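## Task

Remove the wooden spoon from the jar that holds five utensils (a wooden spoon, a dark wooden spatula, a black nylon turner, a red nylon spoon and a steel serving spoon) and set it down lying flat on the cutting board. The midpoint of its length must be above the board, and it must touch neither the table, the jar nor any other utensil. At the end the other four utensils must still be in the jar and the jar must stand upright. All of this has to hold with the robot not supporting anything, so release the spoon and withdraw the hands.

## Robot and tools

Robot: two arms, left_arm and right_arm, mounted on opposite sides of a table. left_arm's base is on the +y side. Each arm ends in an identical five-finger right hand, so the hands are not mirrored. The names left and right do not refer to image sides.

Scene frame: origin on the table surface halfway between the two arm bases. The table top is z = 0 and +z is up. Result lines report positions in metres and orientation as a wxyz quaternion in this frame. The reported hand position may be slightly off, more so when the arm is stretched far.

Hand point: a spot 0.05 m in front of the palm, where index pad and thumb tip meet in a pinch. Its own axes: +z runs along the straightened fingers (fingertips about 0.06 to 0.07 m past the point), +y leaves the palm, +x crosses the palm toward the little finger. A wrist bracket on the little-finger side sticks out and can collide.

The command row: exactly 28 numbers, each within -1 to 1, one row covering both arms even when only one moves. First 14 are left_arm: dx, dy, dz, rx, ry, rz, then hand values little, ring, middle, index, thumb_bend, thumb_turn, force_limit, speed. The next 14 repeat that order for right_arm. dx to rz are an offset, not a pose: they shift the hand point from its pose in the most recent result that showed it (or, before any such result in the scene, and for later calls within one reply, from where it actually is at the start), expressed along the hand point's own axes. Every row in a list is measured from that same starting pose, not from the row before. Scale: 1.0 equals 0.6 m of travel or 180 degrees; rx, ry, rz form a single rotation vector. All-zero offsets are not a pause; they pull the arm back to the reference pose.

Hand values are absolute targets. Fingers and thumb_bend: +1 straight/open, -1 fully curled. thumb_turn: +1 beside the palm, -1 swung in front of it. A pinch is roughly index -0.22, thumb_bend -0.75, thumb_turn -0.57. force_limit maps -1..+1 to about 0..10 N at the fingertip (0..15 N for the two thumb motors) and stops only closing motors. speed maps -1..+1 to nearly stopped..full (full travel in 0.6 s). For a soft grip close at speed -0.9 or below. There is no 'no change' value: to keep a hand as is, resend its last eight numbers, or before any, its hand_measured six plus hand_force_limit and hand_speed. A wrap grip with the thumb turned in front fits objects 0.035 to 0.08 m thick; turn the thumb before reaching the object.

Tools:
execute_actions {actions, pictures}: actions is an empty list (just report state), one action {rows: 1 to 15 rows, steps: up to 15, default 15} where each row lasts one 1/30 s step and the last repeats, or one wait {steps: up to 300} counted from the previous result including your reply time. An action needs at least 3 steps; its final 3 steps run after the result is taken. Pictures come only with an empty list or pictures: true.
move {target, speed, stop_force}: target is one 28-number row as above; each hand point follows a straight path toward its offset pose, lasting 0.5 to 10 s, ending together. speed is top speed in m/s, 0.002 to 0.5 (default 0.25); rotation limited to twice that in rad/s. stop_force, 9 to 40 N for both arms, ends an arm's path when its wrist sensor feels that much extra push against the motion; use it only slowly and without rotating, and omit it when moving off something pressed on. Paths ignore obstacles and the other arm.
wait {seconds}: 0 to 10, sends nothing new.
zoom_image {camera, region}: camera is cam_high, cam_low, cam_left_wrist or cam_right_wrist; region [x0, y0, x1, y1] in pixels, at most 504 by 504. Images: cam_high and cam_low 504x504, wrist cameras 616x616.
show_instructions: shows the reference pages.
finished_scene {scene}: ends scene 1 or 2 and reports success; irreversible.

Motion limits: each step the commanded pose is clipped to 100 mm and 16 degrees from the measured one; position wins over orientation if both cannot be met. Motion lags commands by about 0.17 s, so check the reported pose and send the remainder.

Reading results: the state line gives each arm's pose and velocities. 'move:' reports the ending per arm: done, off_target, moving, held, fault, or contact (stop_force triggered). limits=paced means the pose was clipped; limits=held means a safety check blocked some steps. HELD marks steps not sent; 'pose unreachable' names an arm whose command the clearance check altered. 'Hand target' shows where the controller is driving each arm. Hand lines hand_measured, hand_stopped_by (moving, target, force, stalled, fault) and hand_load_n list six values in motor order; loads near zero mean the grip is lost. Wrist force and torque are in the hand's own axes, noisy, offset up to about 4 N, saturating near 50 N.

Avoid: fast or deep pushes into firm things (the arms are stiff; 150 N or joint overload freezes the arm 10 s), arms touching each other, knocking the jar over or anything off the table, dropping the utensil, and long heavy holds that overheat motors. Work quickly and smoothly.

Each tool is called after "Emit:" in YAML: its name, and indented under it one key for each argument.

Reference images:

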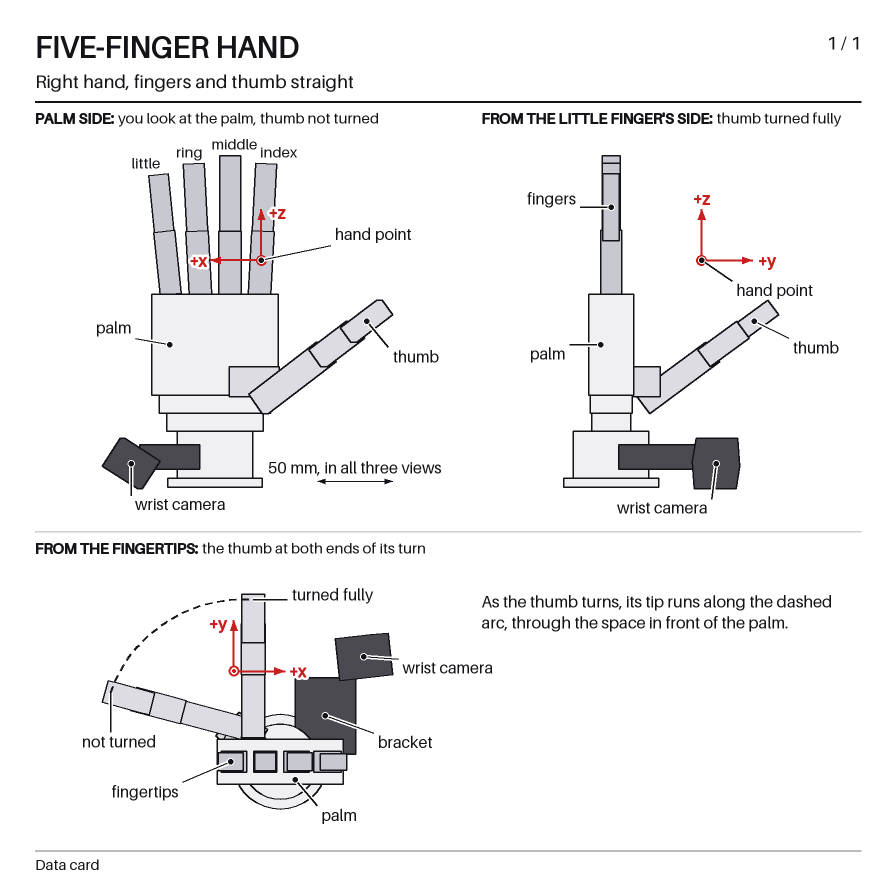

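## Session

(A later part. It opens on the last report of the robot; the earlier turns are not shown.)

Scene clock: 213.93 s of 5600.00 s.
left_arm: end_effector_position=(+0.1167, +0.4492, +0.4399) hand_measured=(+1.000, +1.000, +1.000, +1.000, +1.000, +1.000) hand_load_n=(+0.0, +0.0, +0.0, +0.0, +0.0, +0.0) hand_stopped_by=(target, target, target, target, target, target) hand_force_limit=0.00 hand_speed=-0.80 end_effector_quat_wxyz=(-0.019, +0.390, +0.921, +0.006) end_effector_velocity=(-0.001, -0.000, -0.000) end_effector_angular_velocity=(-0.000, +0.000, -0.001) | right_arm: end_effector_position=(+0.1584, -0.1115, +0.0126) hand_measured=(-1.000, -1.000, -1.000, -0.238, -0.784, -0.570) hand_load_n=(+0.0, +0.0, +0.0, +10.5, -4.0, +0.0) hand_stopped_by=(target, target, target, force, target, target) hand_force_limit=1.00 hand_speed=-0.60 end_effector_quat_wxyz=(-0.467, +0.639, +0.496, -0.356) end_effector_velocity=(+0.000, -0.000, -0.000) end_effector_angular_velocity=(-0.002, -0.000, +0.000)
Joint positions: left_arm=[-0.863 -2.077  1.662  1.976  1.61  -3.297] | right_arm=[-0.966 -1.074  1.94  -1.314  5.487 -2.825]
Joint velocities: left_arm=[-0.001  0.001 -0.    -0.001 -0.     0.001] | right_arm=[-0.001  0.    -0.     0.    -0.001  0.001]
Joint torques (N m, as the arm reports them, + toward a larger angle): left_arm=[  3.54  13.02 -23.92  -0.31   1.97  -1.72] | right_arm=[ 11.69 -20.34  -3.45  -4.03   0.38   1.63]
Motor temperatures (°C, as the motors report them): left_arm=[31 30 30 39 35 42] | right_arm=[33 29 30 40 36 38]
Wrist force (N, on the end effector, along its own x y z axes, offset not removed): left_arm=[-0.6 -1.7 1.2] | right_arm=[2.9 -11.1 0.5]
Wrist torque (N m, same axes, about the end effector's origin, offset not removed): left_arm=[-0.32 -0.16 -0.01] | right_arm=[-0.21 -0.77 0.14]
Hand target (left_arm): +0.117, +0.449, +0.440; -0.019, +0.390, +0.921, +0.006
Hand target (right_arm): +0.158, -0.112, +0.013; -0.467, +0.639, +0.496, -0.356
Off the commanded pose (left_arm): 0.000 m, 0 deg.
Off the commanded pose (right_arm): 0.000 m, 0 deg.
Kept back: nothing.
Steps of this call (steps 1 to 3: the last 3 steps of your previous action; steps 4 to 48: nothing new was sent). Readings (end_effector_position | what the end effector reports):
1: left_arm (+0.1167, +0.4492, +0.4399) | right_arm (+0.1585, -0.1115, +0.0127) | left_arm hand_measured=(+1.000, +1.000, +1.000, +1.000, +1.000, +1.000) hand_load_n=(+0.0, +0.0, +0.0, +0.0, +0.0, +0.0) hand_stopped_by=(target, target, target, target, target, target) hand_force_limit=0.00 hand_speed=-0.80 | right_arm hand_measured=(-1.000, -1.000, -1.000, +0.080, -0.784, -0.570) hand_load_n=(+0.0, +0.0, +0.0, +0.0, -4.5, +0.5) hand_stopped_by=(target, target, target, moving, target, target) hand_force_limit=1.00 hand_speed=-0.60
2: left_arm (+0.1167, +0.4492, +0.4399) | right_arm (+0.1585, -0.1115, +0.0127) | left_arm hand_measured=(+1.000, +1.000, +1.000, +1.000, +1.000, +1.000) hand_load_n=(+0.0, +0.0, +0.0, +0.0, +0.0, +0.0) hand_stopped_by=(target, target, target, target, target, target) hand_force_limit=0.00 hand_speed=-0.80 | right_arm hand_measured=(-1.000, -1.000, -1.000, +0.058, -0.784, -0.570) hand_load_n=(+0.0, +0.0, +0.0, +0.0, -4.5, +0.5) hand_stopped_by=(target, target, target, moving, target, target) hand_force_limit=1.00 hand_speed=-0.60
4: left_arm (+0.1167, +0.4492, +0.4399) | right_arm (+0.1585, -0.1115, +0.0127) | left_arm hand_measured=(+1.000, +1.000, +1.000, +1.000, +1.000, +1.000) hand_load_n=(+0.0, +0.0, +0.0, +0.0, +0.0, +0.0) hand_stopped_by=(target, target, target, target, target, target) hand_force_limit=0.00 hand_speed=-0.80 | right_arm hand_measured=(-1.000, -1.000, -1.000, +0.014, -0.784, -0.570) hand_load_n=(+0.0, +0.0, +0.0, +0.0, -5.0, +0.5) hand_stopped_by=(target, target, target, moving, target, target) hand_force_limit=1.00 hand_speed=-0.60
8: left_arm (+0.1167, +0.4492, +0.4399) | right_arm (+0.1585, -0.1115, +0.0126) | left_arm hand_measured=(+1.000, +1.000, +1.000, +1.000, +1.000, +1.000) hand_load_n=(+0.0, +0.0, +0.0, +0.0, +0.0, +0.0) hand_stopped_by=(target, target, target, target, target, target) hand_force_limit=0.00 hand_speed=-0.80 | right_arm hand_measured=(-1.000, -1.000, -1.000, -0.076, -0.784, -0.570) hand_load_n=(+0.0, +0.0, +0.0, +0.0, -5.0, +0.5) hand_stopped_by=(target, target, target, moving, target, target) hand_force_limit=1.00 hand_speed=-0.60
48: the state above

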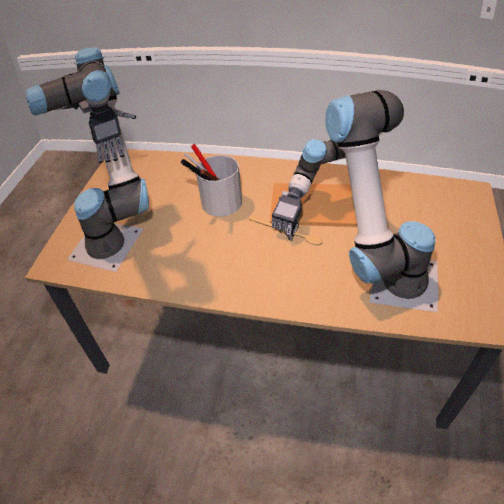

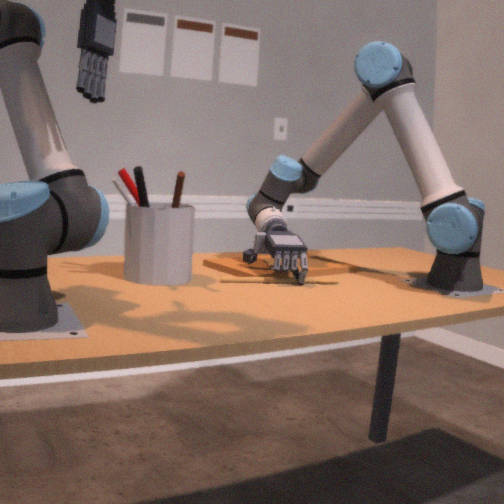

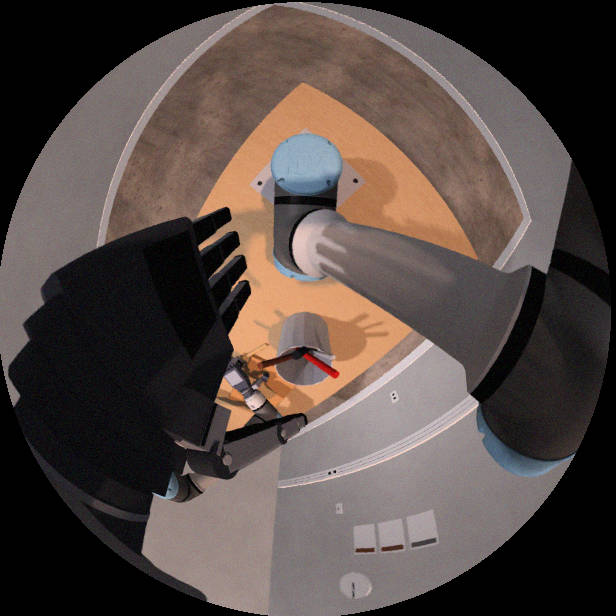

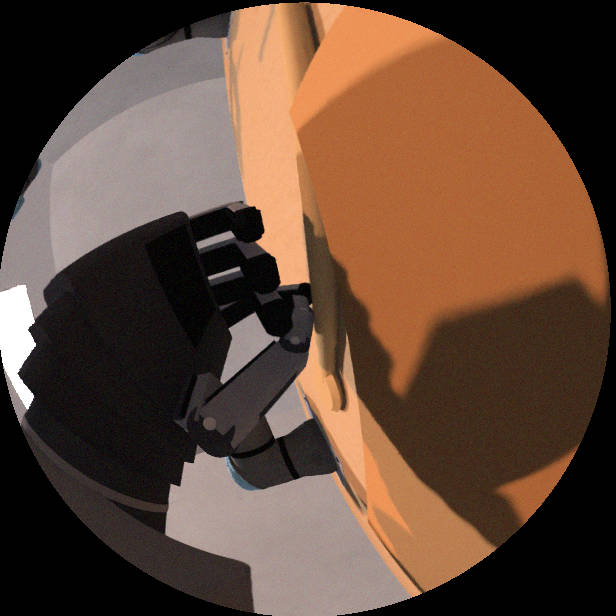

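Emit:
move:
  target: [0,0,0,0,0,0,1,1,1,1,1,1,0,-0.8, 0,-0.022,-0.008,0,0,0,-1,-1,-1,0.2,-0.78,-0.57,1.0,-0.3]
  speed: 0.02

Emit:
move:
  target: [0,0,0,0,0,0,1,1,1,1,1,1,0,-0.8, 0,0.011,-0.032,0,0,0,-1,-1,-1,0.2,-0.78,-0.57,1.0,-0.3]
  speed: 0.02

Emit:
move:
  target: [0,0,0,0,0,0,1,1,1,1,1,1,0,-0.8, 0,0.04,0.014,0,0,0,-1,-1,-1,0.2,-0.78,-0.57,1.0,-0.3]
  speed: 0.006
  stop_force: 9

Emit:
zoom_image:
  camera: "cam_high"
  region: [250,190,330,260]

Scene clock: 215.33 s of 5600.00 s.
left_arm: end_effector_position=(+0.1167, +0.4492, +0.4399) hand_measured=(+1.000, +1.000, +1.000, +1.000, +1.000, +1.000) hand_load_n=(+0.0, +0.0, +0.0, +0.0, +0.0, +0.0) hand_stopped_by=(target, target, target, target, target, target) hand_force_limit=0.00 hand_speed=-0.80 end_effector_quat_wxyz=(-0.019, +0.390, +0.921, +0.006) end_effector_velocity=(-0.000, -0.000, -0.000) end_effector_angular_velocity=(-0.000, -0.001, +0.000) | right_arm: end_effector_position=(+0.1588, -0.1117, +0.0263) hand_measured=(-1.000, -1.000, -1.000, +0.200, -0.780, -0.570) hand_load_n=(+0.0, +0.0, +0.0, +0.0, +0.0, +0.0) hand_stopped_by=(target, target, target, target, target, target) hand_force_limit=1.00 hand_speed=-0.30 end_effector_quat_wxyz=(-0.467, +0.639, +0.496, -0.356) end_effector_velocity=(+0.001, -0.000, +0.003) end_effector_angular_velocity=(-0.001, +0.001, -0.003)
Joint positions: left_arm=[-0.863 -2.077  1.662  1.976  1.61  -3.297] | right_arm=[-0.967 -1.1    1.932 -1.281  5.486 -2.825]
Joint velocities: left_arm=[ 0.001  0.001  0.    -0.001 -0.001  0.   ] | right_arm=[-0.002 -0.005 -0.002  0.007  0.001  0.001]
Joint torques (N m, as the arm reports them, + toward a larger angle): left_arm=[  3.55  13.31 -23.42  -0.29   2.07  -1.73] | right_arm=[-13.08 -39.69 -23.88   2.91  -1.13  -2.4 ]
Motor temperatures (°C, as the motors report them): left_arm=[31 30 30 39 35 42] | right_arm=[33 29 30 40 36 38]
Wrist force (N, on the end effector, along its own x y z axes, offset not removed): left_arm=[0.2 -0.1 0.5] | right_arm=[2.5 0.7 2.1]
Wrist torque (N m, same axes, about the end effector's origin, offset not removed): left_arm=[0.06 -0.25 0.01] | right_arm=[0.18 -0.66 0.11]
Hand target (left_arm): +0.117, +0.449, +0.440; -0.019, +0.390, +0.921, +0.006
Hand target (right_arm): +0.159, -0.112, +0.027; -0.467, +0.639, +0.496, -0.356
Off the commanded pose (left_arm): 0.000 m, 0 deg.
Off the commanded pose (right_arm): 0.000 m, 0 deg.
Kept back: nothing.
move: done

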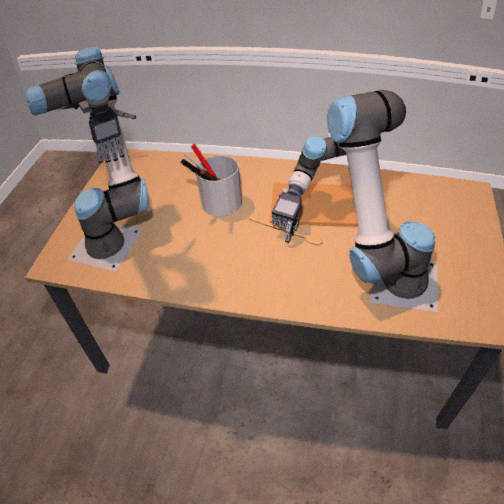

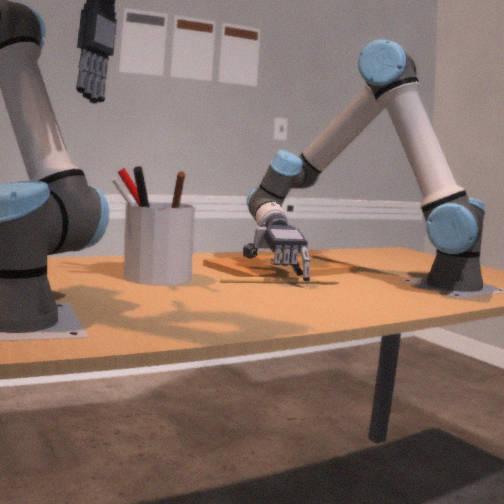

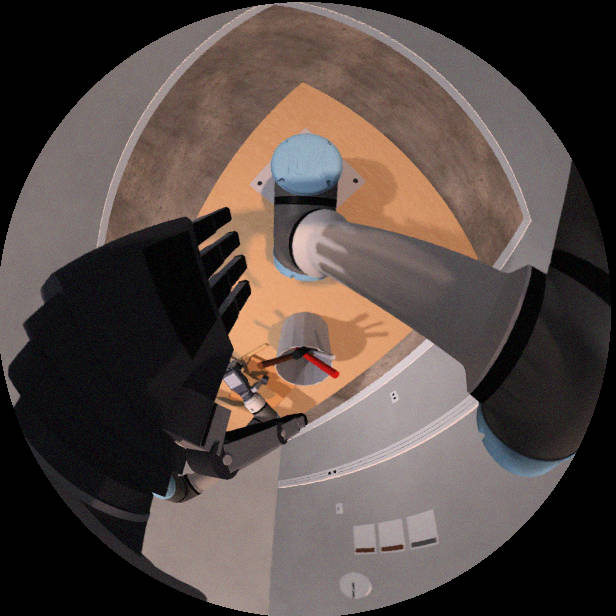

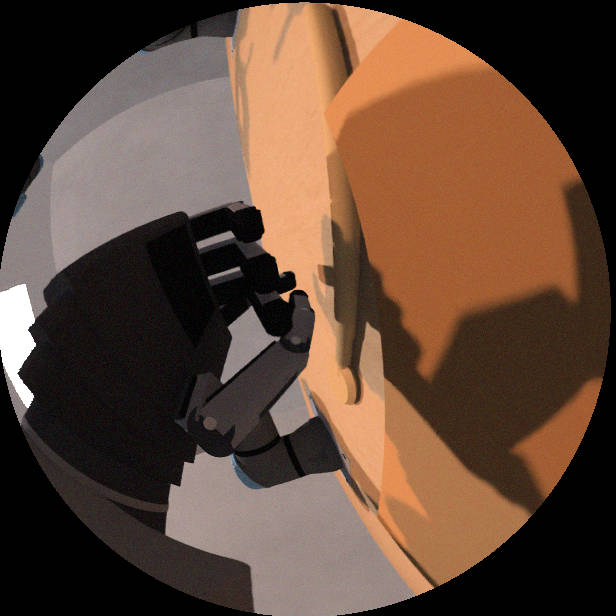

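Scene clock: 216.67 s of 5600.00 s.
left_arm: end_effector_position=(+0.1167, +0.4492, +0.4399) hand_measured=(+1.000, +1.000, +1.000, +1.000, +1.000, +1.000) hand_load_n=(+0.0, +0.0, +0.0, +0.0, +0.0, +0.0) hand_stopped_by=(target, target, target, target, target, target) hand_force_limit=0.00 hand_speed=-0.80 end_effector_quat_wxyz=(-0.019, +0.390, +0.921, +0.006) end_effector_velocity=(-0.000, -0.000, +0.000) end_effector_angular_velocity=(+0.002, -0.002, -0.000) | right_arm: end_effector_position=(+0.1781, -0.1167, +0.0260) hand_measured=(-1.000, -1.000, -1.000, +0.200, -0.780, -0.570) hand_load_n=(+0.0, +0.0, +0.0, +0.0, +0.0, +0.0) hand_stopped_by=(target, target, target, target, target, target) hand_force_limit=1.00 hand_speed=-0.30 end_effector_quat_wxyz=(-0.467, +0.639, +0.496, -0.356) end_effector_velocity=(+0.003, -0.001, -0.000) end_effector_angular_velocity=(-0.000, +0.000, +0.001)
Joint positions: left_arm=[-0.863 -2.077  1.662  1.976  1.61  -3.297] | right_arm=[-0.996 -1.081  1.899 -1.255  5.46  -2.842]
Joint velocities: left_arm=[-0.001  0.001  0.001  0.001 -0.    -0.001] | right_arm=[-0.004  0.003 -0.005  0.004 -0.005 -0.003]
Joint torques (N m, as the arm reports them, + toward a larger angle): left_arm=[  3.39  13.11 -23.86  -0.24   2.03  -1.72] | right_arm=[-13.16 -27.02 -25.84   2.76  -1.11  -1.87]
Motor temperatures (°C, as the motors report them): left_arm=[31 30 30 39 35 42] | right_arm=[33 29 30 40 36 38]
Wrist force (N, on the end effector, along its own x y z axes, offset not removed): left_arm=[0.3 -1.0 1.3] | right_arm=[1.4 1.1 2.6]
Wrist torque (N m, same axes, about the end effector's origin, offset not removed): left_arm=[-0.24 -0.35 0.08] | right_arm=[0.25 -0.41 0.05]
Hand target (left_arm): +0.117, +0.449, +0.440; -0.019, +0.390, +0.921, +0.006
Hand target (right_arm): +0.178, -0.117, +0.026; -0.467, +0.639, +0.496, -0.356
Off the commanded pose (left_arm): 0.000 m, 0 deg.
Off the commanded pose (right_arm): 0.000 m, 0 deg.
Kept back: nothing.
move: done

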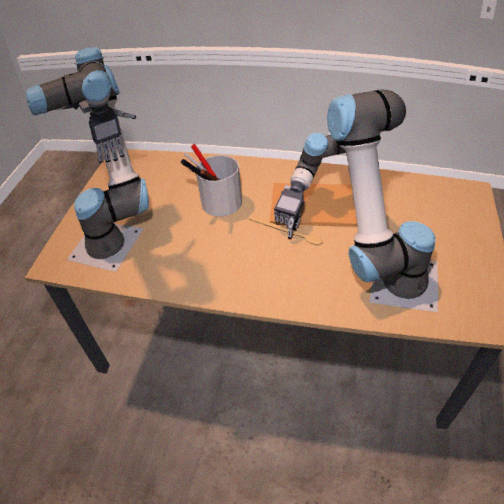

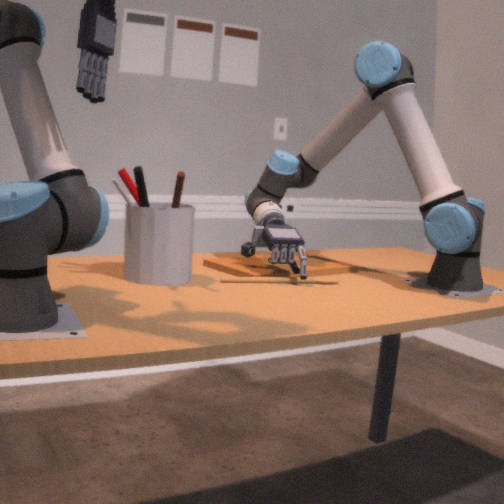

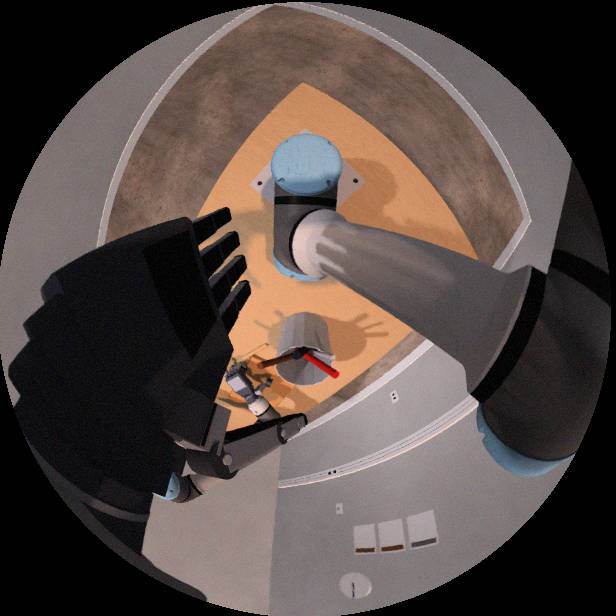

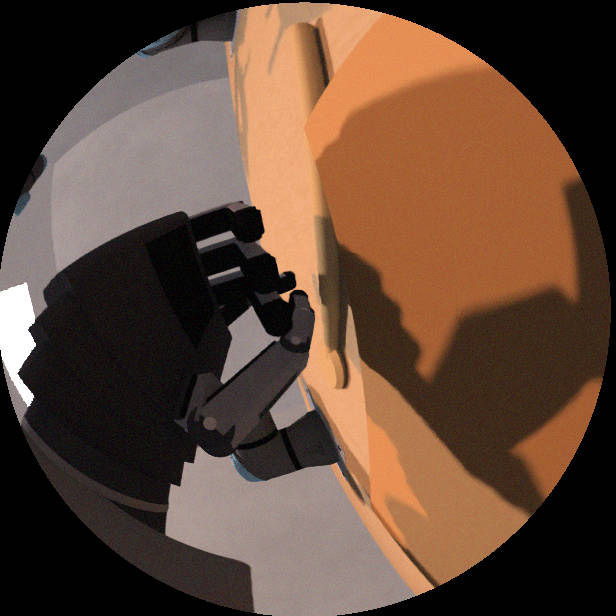

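Scene clock: 218.67 s of 5600.00 s.
left_arm: end_effector_position=(+0.1167, +0.4492, +0.4399) hand_measured=(+1.000, +1.000, +1.000, +1.000, +1.000, +1.000) hand_load_n=(+0.0, +0.0, +0.0, +0.0, +0.0, +0.0) hand_stopped_by=(target, target, target, target, target, target) hand_force_limit=0.00 hand_speed=-0.80 end_effector_quat_wxyz=(-0.019, +0.390, +0.921, +0.006) end_effector_velocity=(-0.000, -0.000, -0.000) end_effector_angular_velocity=(-0.002, +0.002, -0.000) | right_arm: end_effector_position=(+0.1779, -0.1166, +0.0163) hand_measured=(-1.000, -1.000, -1.000, +0.200, -0.786, -0.570) hand_load_n=(+0.0, +0.0, +0.0, +0.0, -8.5, +1.0) hand_stopped_by=(target, target, target, target, target, target) hand_force_limit=1.00 hand_speed=-0.30 end_effector_quat_wxyz=(-0.467, +0.639, +0.496, -0.356) end_effector_velocity=(-0.001, -0.000, +0.003) end_effector_angular_velocity=(-0.002, +0.003, -0.001)
Joint positions: left_arm=[-0.863 -2.077  1.662  1.976  1.61  -3.297] | right_arm=[-0.995 -1.064  1.905 -1.278  5.461 -2.842]
Joint velocities: left_arm=[-0.001 -0.001  0.    -0.002 -0.001 -0.   ] | right_arm=[-0.    -0.005 -0.     0.008  0.     0.   ]
Joint torques (N m, as the arm reports them, + toward a larger angle): left_arm=[  3.78  13.35 -23.62  -0.22   1.92  -1.79] | right_arm=[ 12.9  -36.22 -17.16   1.31   1.73   2.28]
Motor temperatures (°C, as the motors report them): left_arm=[31 30 30 39 35 42] | right_arm=[33 29 30 40 36 38]
Wrist force (N, on the end effector, along its own x y z axes, offset not removed): left_arm=[-0.5 -0.2 0.1] | right_arm=[0.7 -7.2 -0.3]
Wrist torque (N m, same axes, about the end effector's origin, offset not removed): left_arm=[-0.03 -0.15 0.08] | right_arm=[0.38 -0.53 0.06]
Hand target (left_arm): +0.117, +0.449, +0.440; -0.019, +0.390, +0.921, +0.006
Hand target (right_arm): +0.178, -0.117, +0.017; -0.467, +0.639, +0.496, -0.356
Off the commanded pose (left_arm): 0.000 m, 0 deg.
Off the commanded pose (right_arm): 0.016 m, 0 deg.
Kept back: nothing.
move: contact (right_arm)

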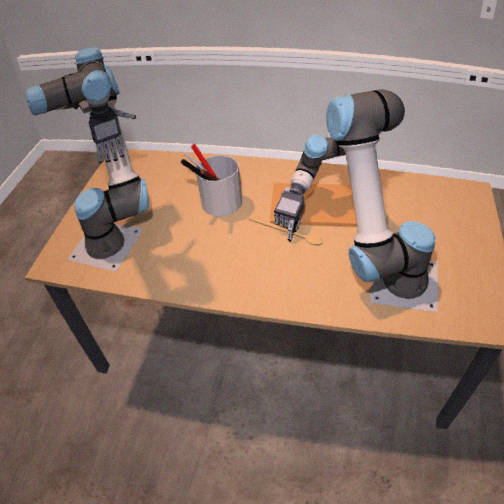

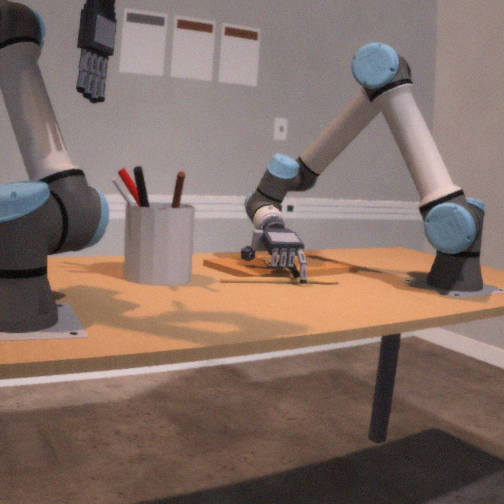

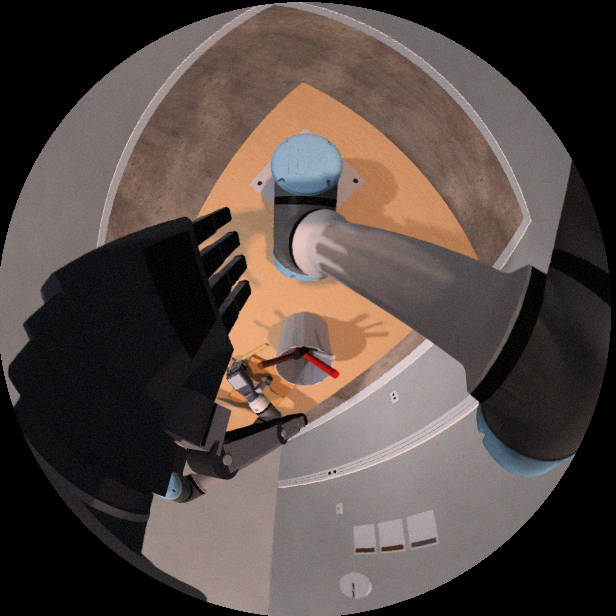

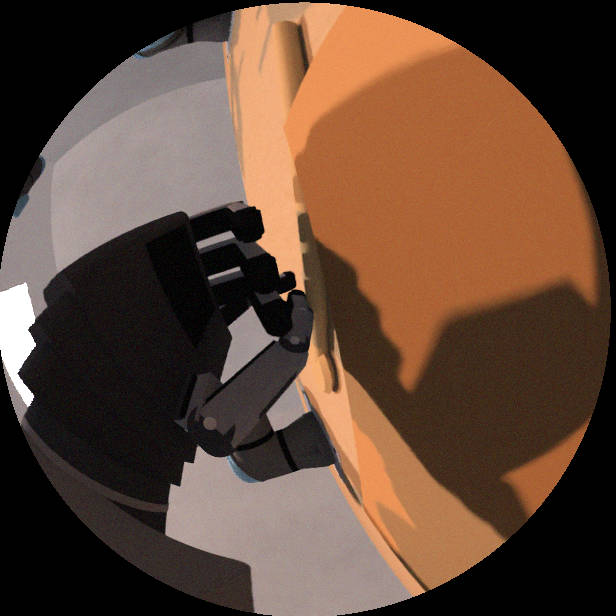

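Region (250, 190, 330, 260) of cam_high's 504x504 image, scaled by 6.300, with more detail than that image has; it fills the top 441 rows of this view, and the rest is white.

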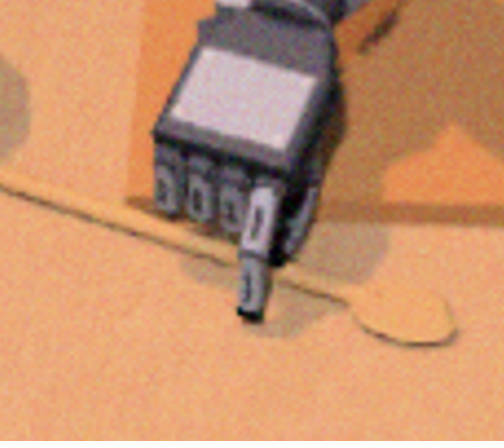

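Emit:
move:
  target: [0,0,0,0,0,0,1,1,1,1,1,1,0,-0.8, 0,-0.04,-0.014,0,0,0,-1,-1,-1,-0.2,-0.78,-0.57,1.0,-0.3]
  speed: 0.03

Emit:
move:
  target: [0,0,0,0,0,0,1,1,1,1,1,1,0,-0.8, 0,0.007,-0.02,-0.22,0,0,-1,-1,-1,-0.2,-0.78,-0.57,1.0,-0.3]
  speed: 0.03

Emit:
move:
  target: [0,0,0,0,0,0,1,1,1,1,1,1,0,-0.8, 0,0.035,0.058,0,0,0,-1,-1,-1,-0.2,-0.78,-0.57,1.0,-0.3]
  speed: 0.008
  stop_force: 9

Emit:
zoom_image:
  camera: "cam_high"
  region: [240,180,340,260]

Emit:
zoom_image:
  camera: "cam_low"
  region: [240,220,340,300]

Scene clock: 220.13 s of 5600.00 s.
left_arm: end_effector_position=(+0.1167, +0.4492, +0.4399) hand_measured=(+1.000, +1.000, +1.000, +1.000, +1.000, +1.000) hand_load_n=(+0.0, +0.0, +0.0, +0.0, +0.0, +0.0) hand_stopped_by=(target, target, target, target, target, target) hand_force_limit=0.00 hand_speed=-0.80 end_effector_quat_wxyz=(-0.019, +0.390, +0.921, +0.006) end_effector_velocity=(-0.001, -0.000, -0.000) end_effector_angular_velocity=(+0.001, -0.001, -0.001) | right_arm: end_effector_position=(+0.1784, -0.1169, +0.0414) hand_measured=(-1.000, -1.000, -1.000, -0.200, -0.780, -0.570) hand_load_n=(+0.0, +0.0, +0.0, +0.0, +0.0, +0.0) hand_stopped_by=(target, target, target, target, target, target) hand_force_limit=1.00 hand_speed=-0.30 end_effector_quat_wxyz=(-0.467, +0.639, +0.496, -0.356) end_effector_velocity=(+0.000, -0.000, +0.002) end_effector_angular_velocity=(-0.001, +0.000, +0.000)
Joint positions: left_arm=[-0.863 -2.077  1.662  1.976  1.61  -3.297] | right_arm=[-0.996 -1.109  1.89  -1.218  5.46  -2.842]
Joint velocities: left_arm=[ 0.     0.002  0.001 -0.001  0.     0.002] | right_arm=[-0.    -0.004 -0.002  0.006 -0.001  0.001]
Joint torques (N m, as the arm reports them, + toward a larger angle): left_arm=[  3.55  13.6  -24.08  -0.26   1.99  -1.85] | right_arm=[-13.53 -40.85 -23.28   2.79  -1.23  -2.3 ]
Motor temperatures (°C, as the motors report them): left_arm=[31 30 30 39 35 42] | right_arm=[33 29 30 40 36 38]
Wrist force (N, on the end effector, along its own x y z axes, offset not removed): left_arm=[1.0 -2.1 0.7] | right_arm=[0.5 2.2 0.6]
Wrist torque (N m, same axes, about the end effector's origin, offset not removed): left_arm=[-0.39 -0.44 0.06] | right_arm=[0.42 -0.27 0.05]
Hand target (left_arm): +0.117, +0.449, +0.440; -0.019, +0.390, +0.921, +0.006
Hand target (right_arm): +0.178, -0.117, +0.042; -0.467, +0.639, +0.496, -0.356
Off the commanded pose (left_arm): 0.000 m, 0 deg.
Off the commanded pose (right_arm): 0.000 m, 0 deg.
Kept back: nothing.
move: done

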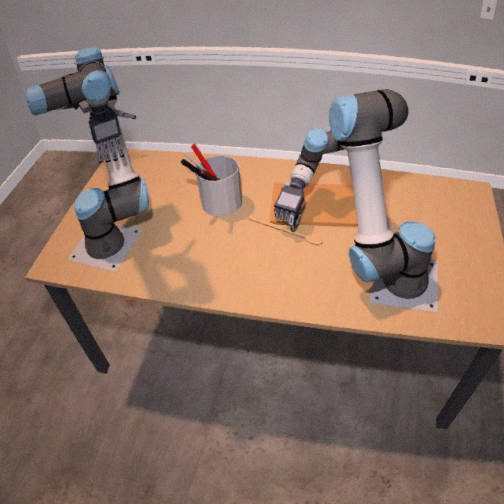

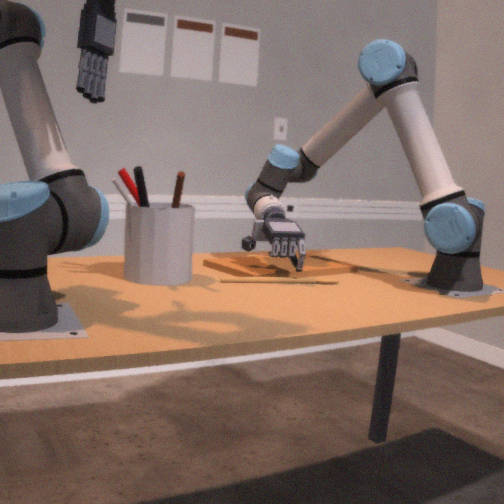

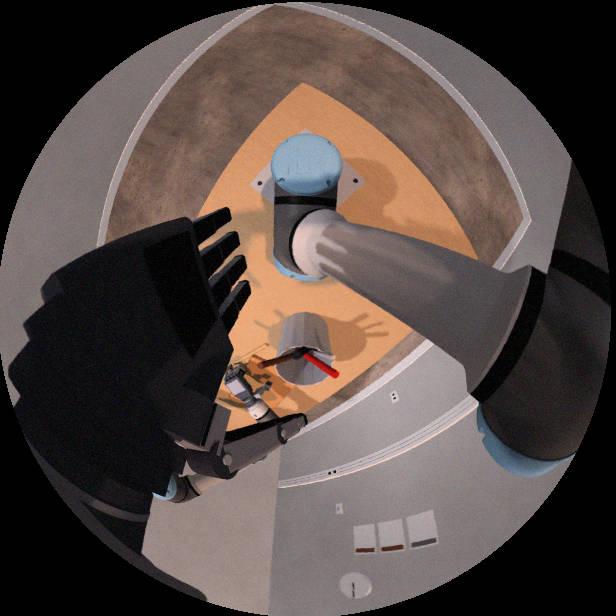

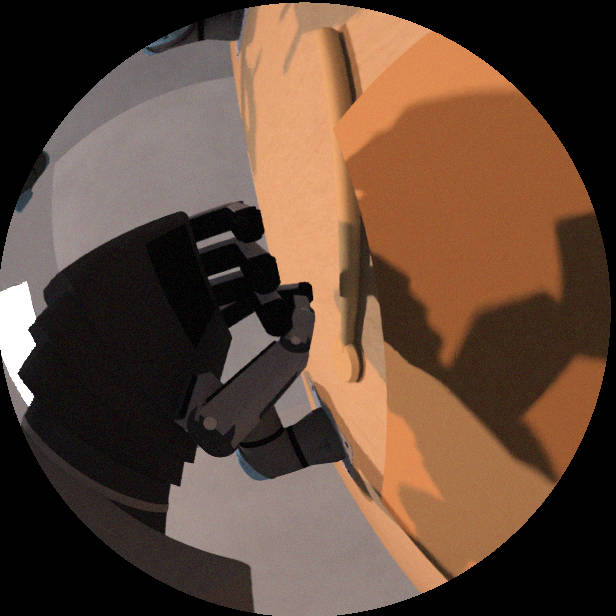

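Scene clock: 230.33 s of 5600.00 s.
left_arm: end_effector_position=(+0.1167, +0.4492, +0.4399) hand_measured=(+1.000, +1.000, +1.000, +1.000, +1.000, +1.000) hand_load_n=(+0.0, +0.0, +0.0, +0.0, +0.0, +0.0) hand_stopped_by=(target, target, target, target, target, target) hand_force_limit=0.00 hand_speed=-0.80 end_effector_quat_wxyz=(-0.019, +0.390, +0.921, +0.006) end_effector_velocity=(+0.000, +0.000, +0.000) end_effector_angular_velocity=(+0.001, -0.001, -0.000) | right_arm: end_effector_position=(+0.1888, -0.1198, +0.0412) hand_measured=(-1.000, -1.000, -1.000, -0.200, -0.780, -0.570) hand_load_n=(+0.0, +0.0, +0.0, +0.0, +0.0, +0.0) hand_stopped_by=(target, target, target, target, target, target) hand_force_limit=1.00 hand_speed=-0.30 end_effector_quat_wxyz=(-0.259, +0.748, +0.579, -0.195) end_effector_velocity=(+0.001, -0.001, +0.000) end_effector_angular_velocity=(-0.005, -0.019, -0.001)
Joint positions: left_arm=[-0.863 -2.077  1.662  1.976  1.61  -3.297] | right_arm=[-0.836 -1.375  2.111 -1.891  5.24  -2.304]
Joint velocities: left_arm=[-0.001  0.     0.     0.001  0.    -0.   ] | right_arm=[ 0.006 -0.005  0.005 -0.018 -0.012  0.015]
Joint torques (N m, as the arm reports them, + toward a larger angle): left_arm=[  3.27  13.64 -23.52  -0.29   1.92  -1.67] | right_arm=[ 14.22 -32.49  -7.95  -4.35  -1.12   2.61]
Motor temperatures (°C, as the motors report them): left_arm=[31 30 30 39 35 42] | right_arm=[33 29 30 40 36 38]
Wrist force (N, on the end effector, along its own x y z axes, offset not removed): left_arm=[0.7 -1.7 1.1] | right_arm=[1.6 2.0 1.9]
Wrist torque (N m, same axes, about the end effector's origin, offset not removed): left_arm=[-0.24 -0.32 0.07] | right_arm=[0.36 -0.44 0.15]
Hand target (left_arm): +0.117, +0.449, +0.440; -0.019, +0.390, +0.921, +0.006
Hand target (right_arm): +0.189, -0.120, +0.041; -0.258, +0.748, +0.579, -0.194
Off the commanded pose (left_arm): 0.000 m, 0 deg.
Off the commanded pose (right_arm): 0.002 m, 5 deg.
Kept back: nothing.
move: off_target (right_arm; path cut at 10 s)

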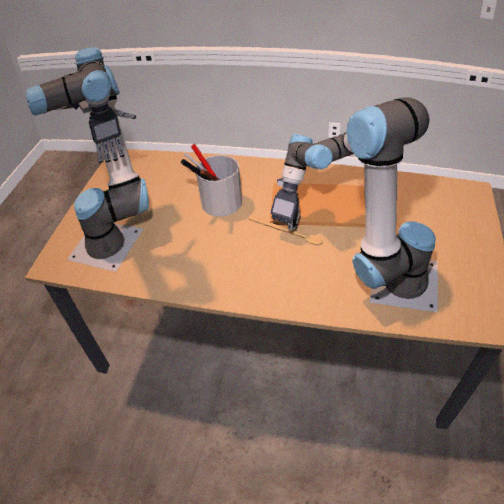

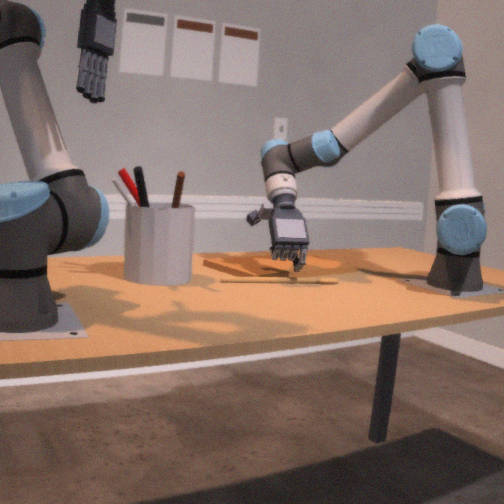

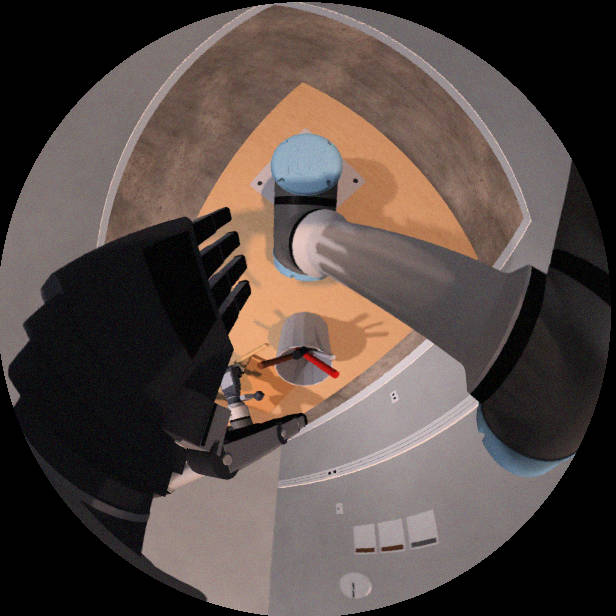

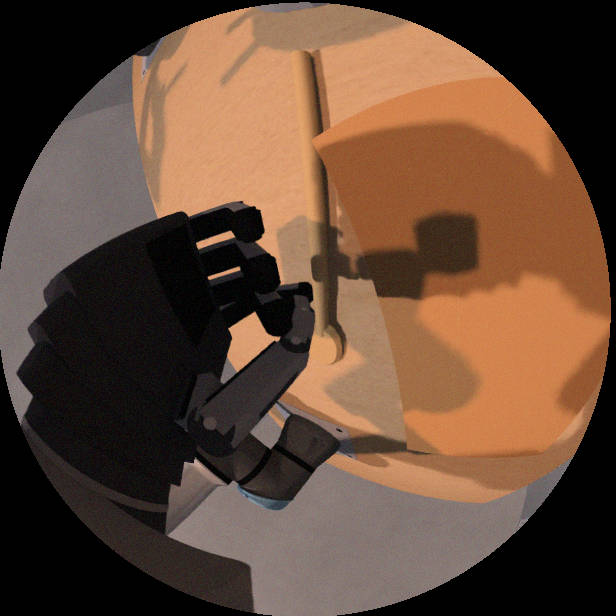

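Scene clock: 232.60 s of 5600.00 s.
left_arm: end_effector_position=(+0.1167, +0.4492, +0.4399) hand_measured=(+1.000, +1.000, +1.000, +1.000, +1.000, +1.000) hand_load_n=(+0.0, +0.0, +0.0, +0.0, +0.0, +0.0) hand_stopped_by=(target, target, target, target, target, target) hand_force_limit=0.00 hand_speed=-0.80 end_effector_quat_wxyz=(-0.019, +0.390, +0.921, +0.006) end_effector_velocity=(+0.000, +0.000, -0.000) end_effector_angular_velocity=(-0.001, +0.002, +0.002) | right_arm: end_effector_position=(+0.1870, -0.1192, +0.0262) hand_measured=(-1.000, -1.000, -1.000, -0.202, -0.780, -0.570) hand_load_n=(+0.0, +0.0, +0.0, -8.0, +0.0, +0.0) hand_stopped_by=(target, target, target, target, target, target) hand_force_limit=1.00 hand_speed=-0.30 end_effector_quat_wxyz=(-0.259, +0.748, +0.579, -0.195) end_effector_velocity=(+0.001, -0.000, +0.003) end_effector_angular_velocity=(-0.001, +0.000, -0.001)
Joint positions: left_arm=[-0.863 -2.077  1.662  1.976  1.61  -3.297] | right_arm=[-0.832 -1.348  2.128 -1.937  5.242 -2.3  ]
Joint velocities: left_arm=[ 0.001 -0.001  0.    -0.001  0.    -0.001] | right_arm=[-0.001 -0.006 -0.005  0.011 -0.     0.   ]
Joint torques (N m, as the arm reports them, + toward a larger angle): left_arm=[  3.82  13.26 -23.72  -0.25   1.76  -1.6 ] | right_arm=[  2.46 -27.1  -21.86   0.06  -1.83  -0.2 ]
Motor temperatures (°C, as the motors report them): left_arm=[31 30 30 39 35 42] | right_arm=[33 29 30 40 36 38]
Wrist force (N, on the end effector, along its own x y z axes, offset not removed): left_arm=[0.6 -1.2 1.2] | right_arm=[-0.6 -12.6 -9.1]
Wrist torque (N m, same axes, about the end effector's origin, offset not removed): left_arm=[-0.25 -0.37 0.06] | right_arm=[0.41 -0.54 0.12]
Hand target (left_arm): +0.117, +0.449, +0.440; -0.019, +0.390, +0.921, +0.006
Hand target (right_arm): +0.187, -0.119, +0.027; -0.259, +0.748, +0.579, -0.195
Off the commanded pose (left_arm): 0.000 m, 0 deg.
Off the commanded pose (right_arm): 0.026 m, 0 deg.
Kept back: nothing.
move: contact (right_arm)

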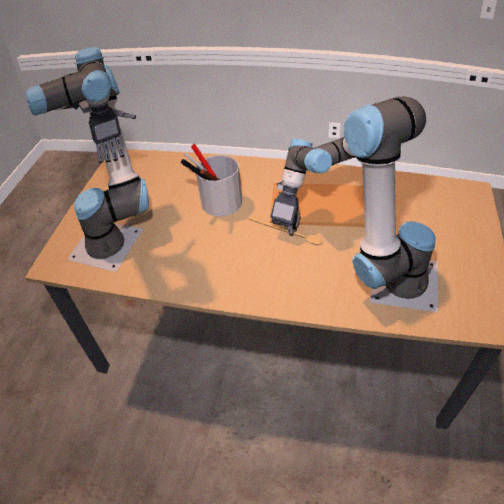

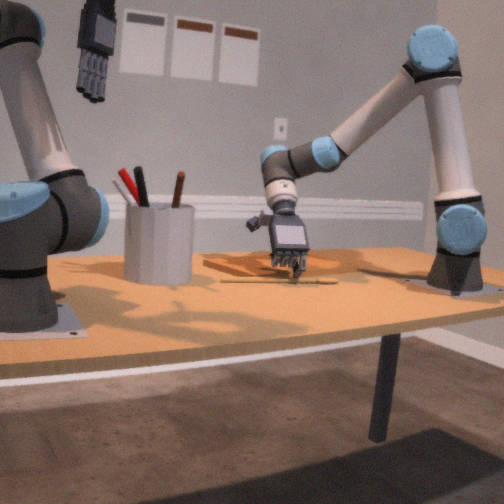

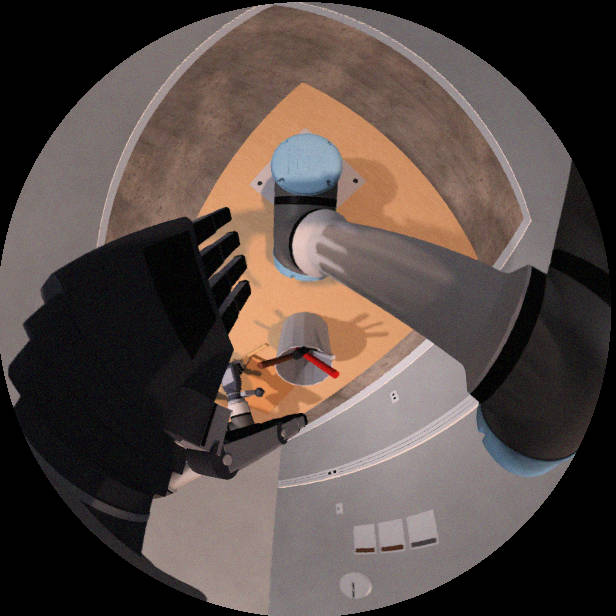

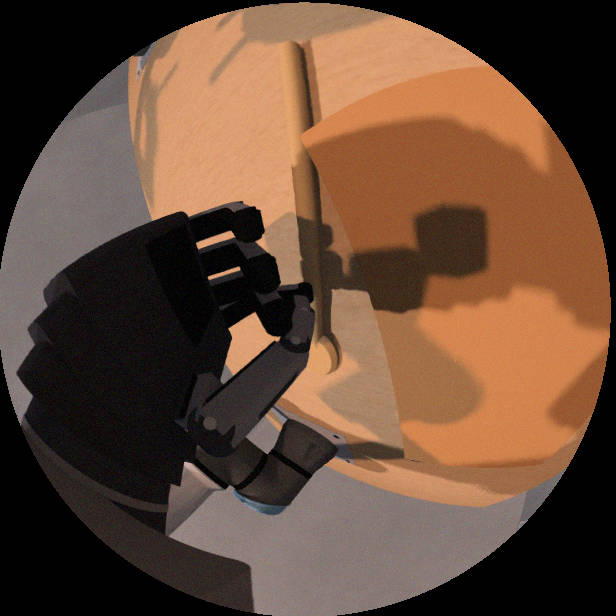

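Region (240, 180, 340, 260) of cam_high's 504x504 image, scaled by 5.040, with more detail than that image has; it fills the top 403 rows of this view, and the rest is white.

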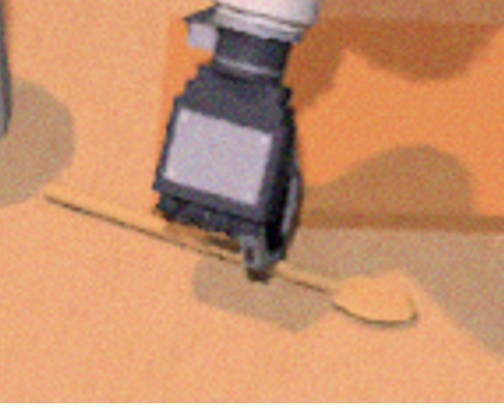

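Region (240, 220, 340, 300) of cam_low's 504x504 image, scaled by 5.040, with more detail than that image has; it fills the top 403 rows of this view, and the rest is white.

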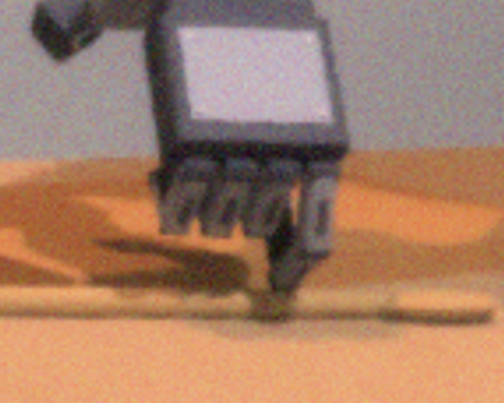

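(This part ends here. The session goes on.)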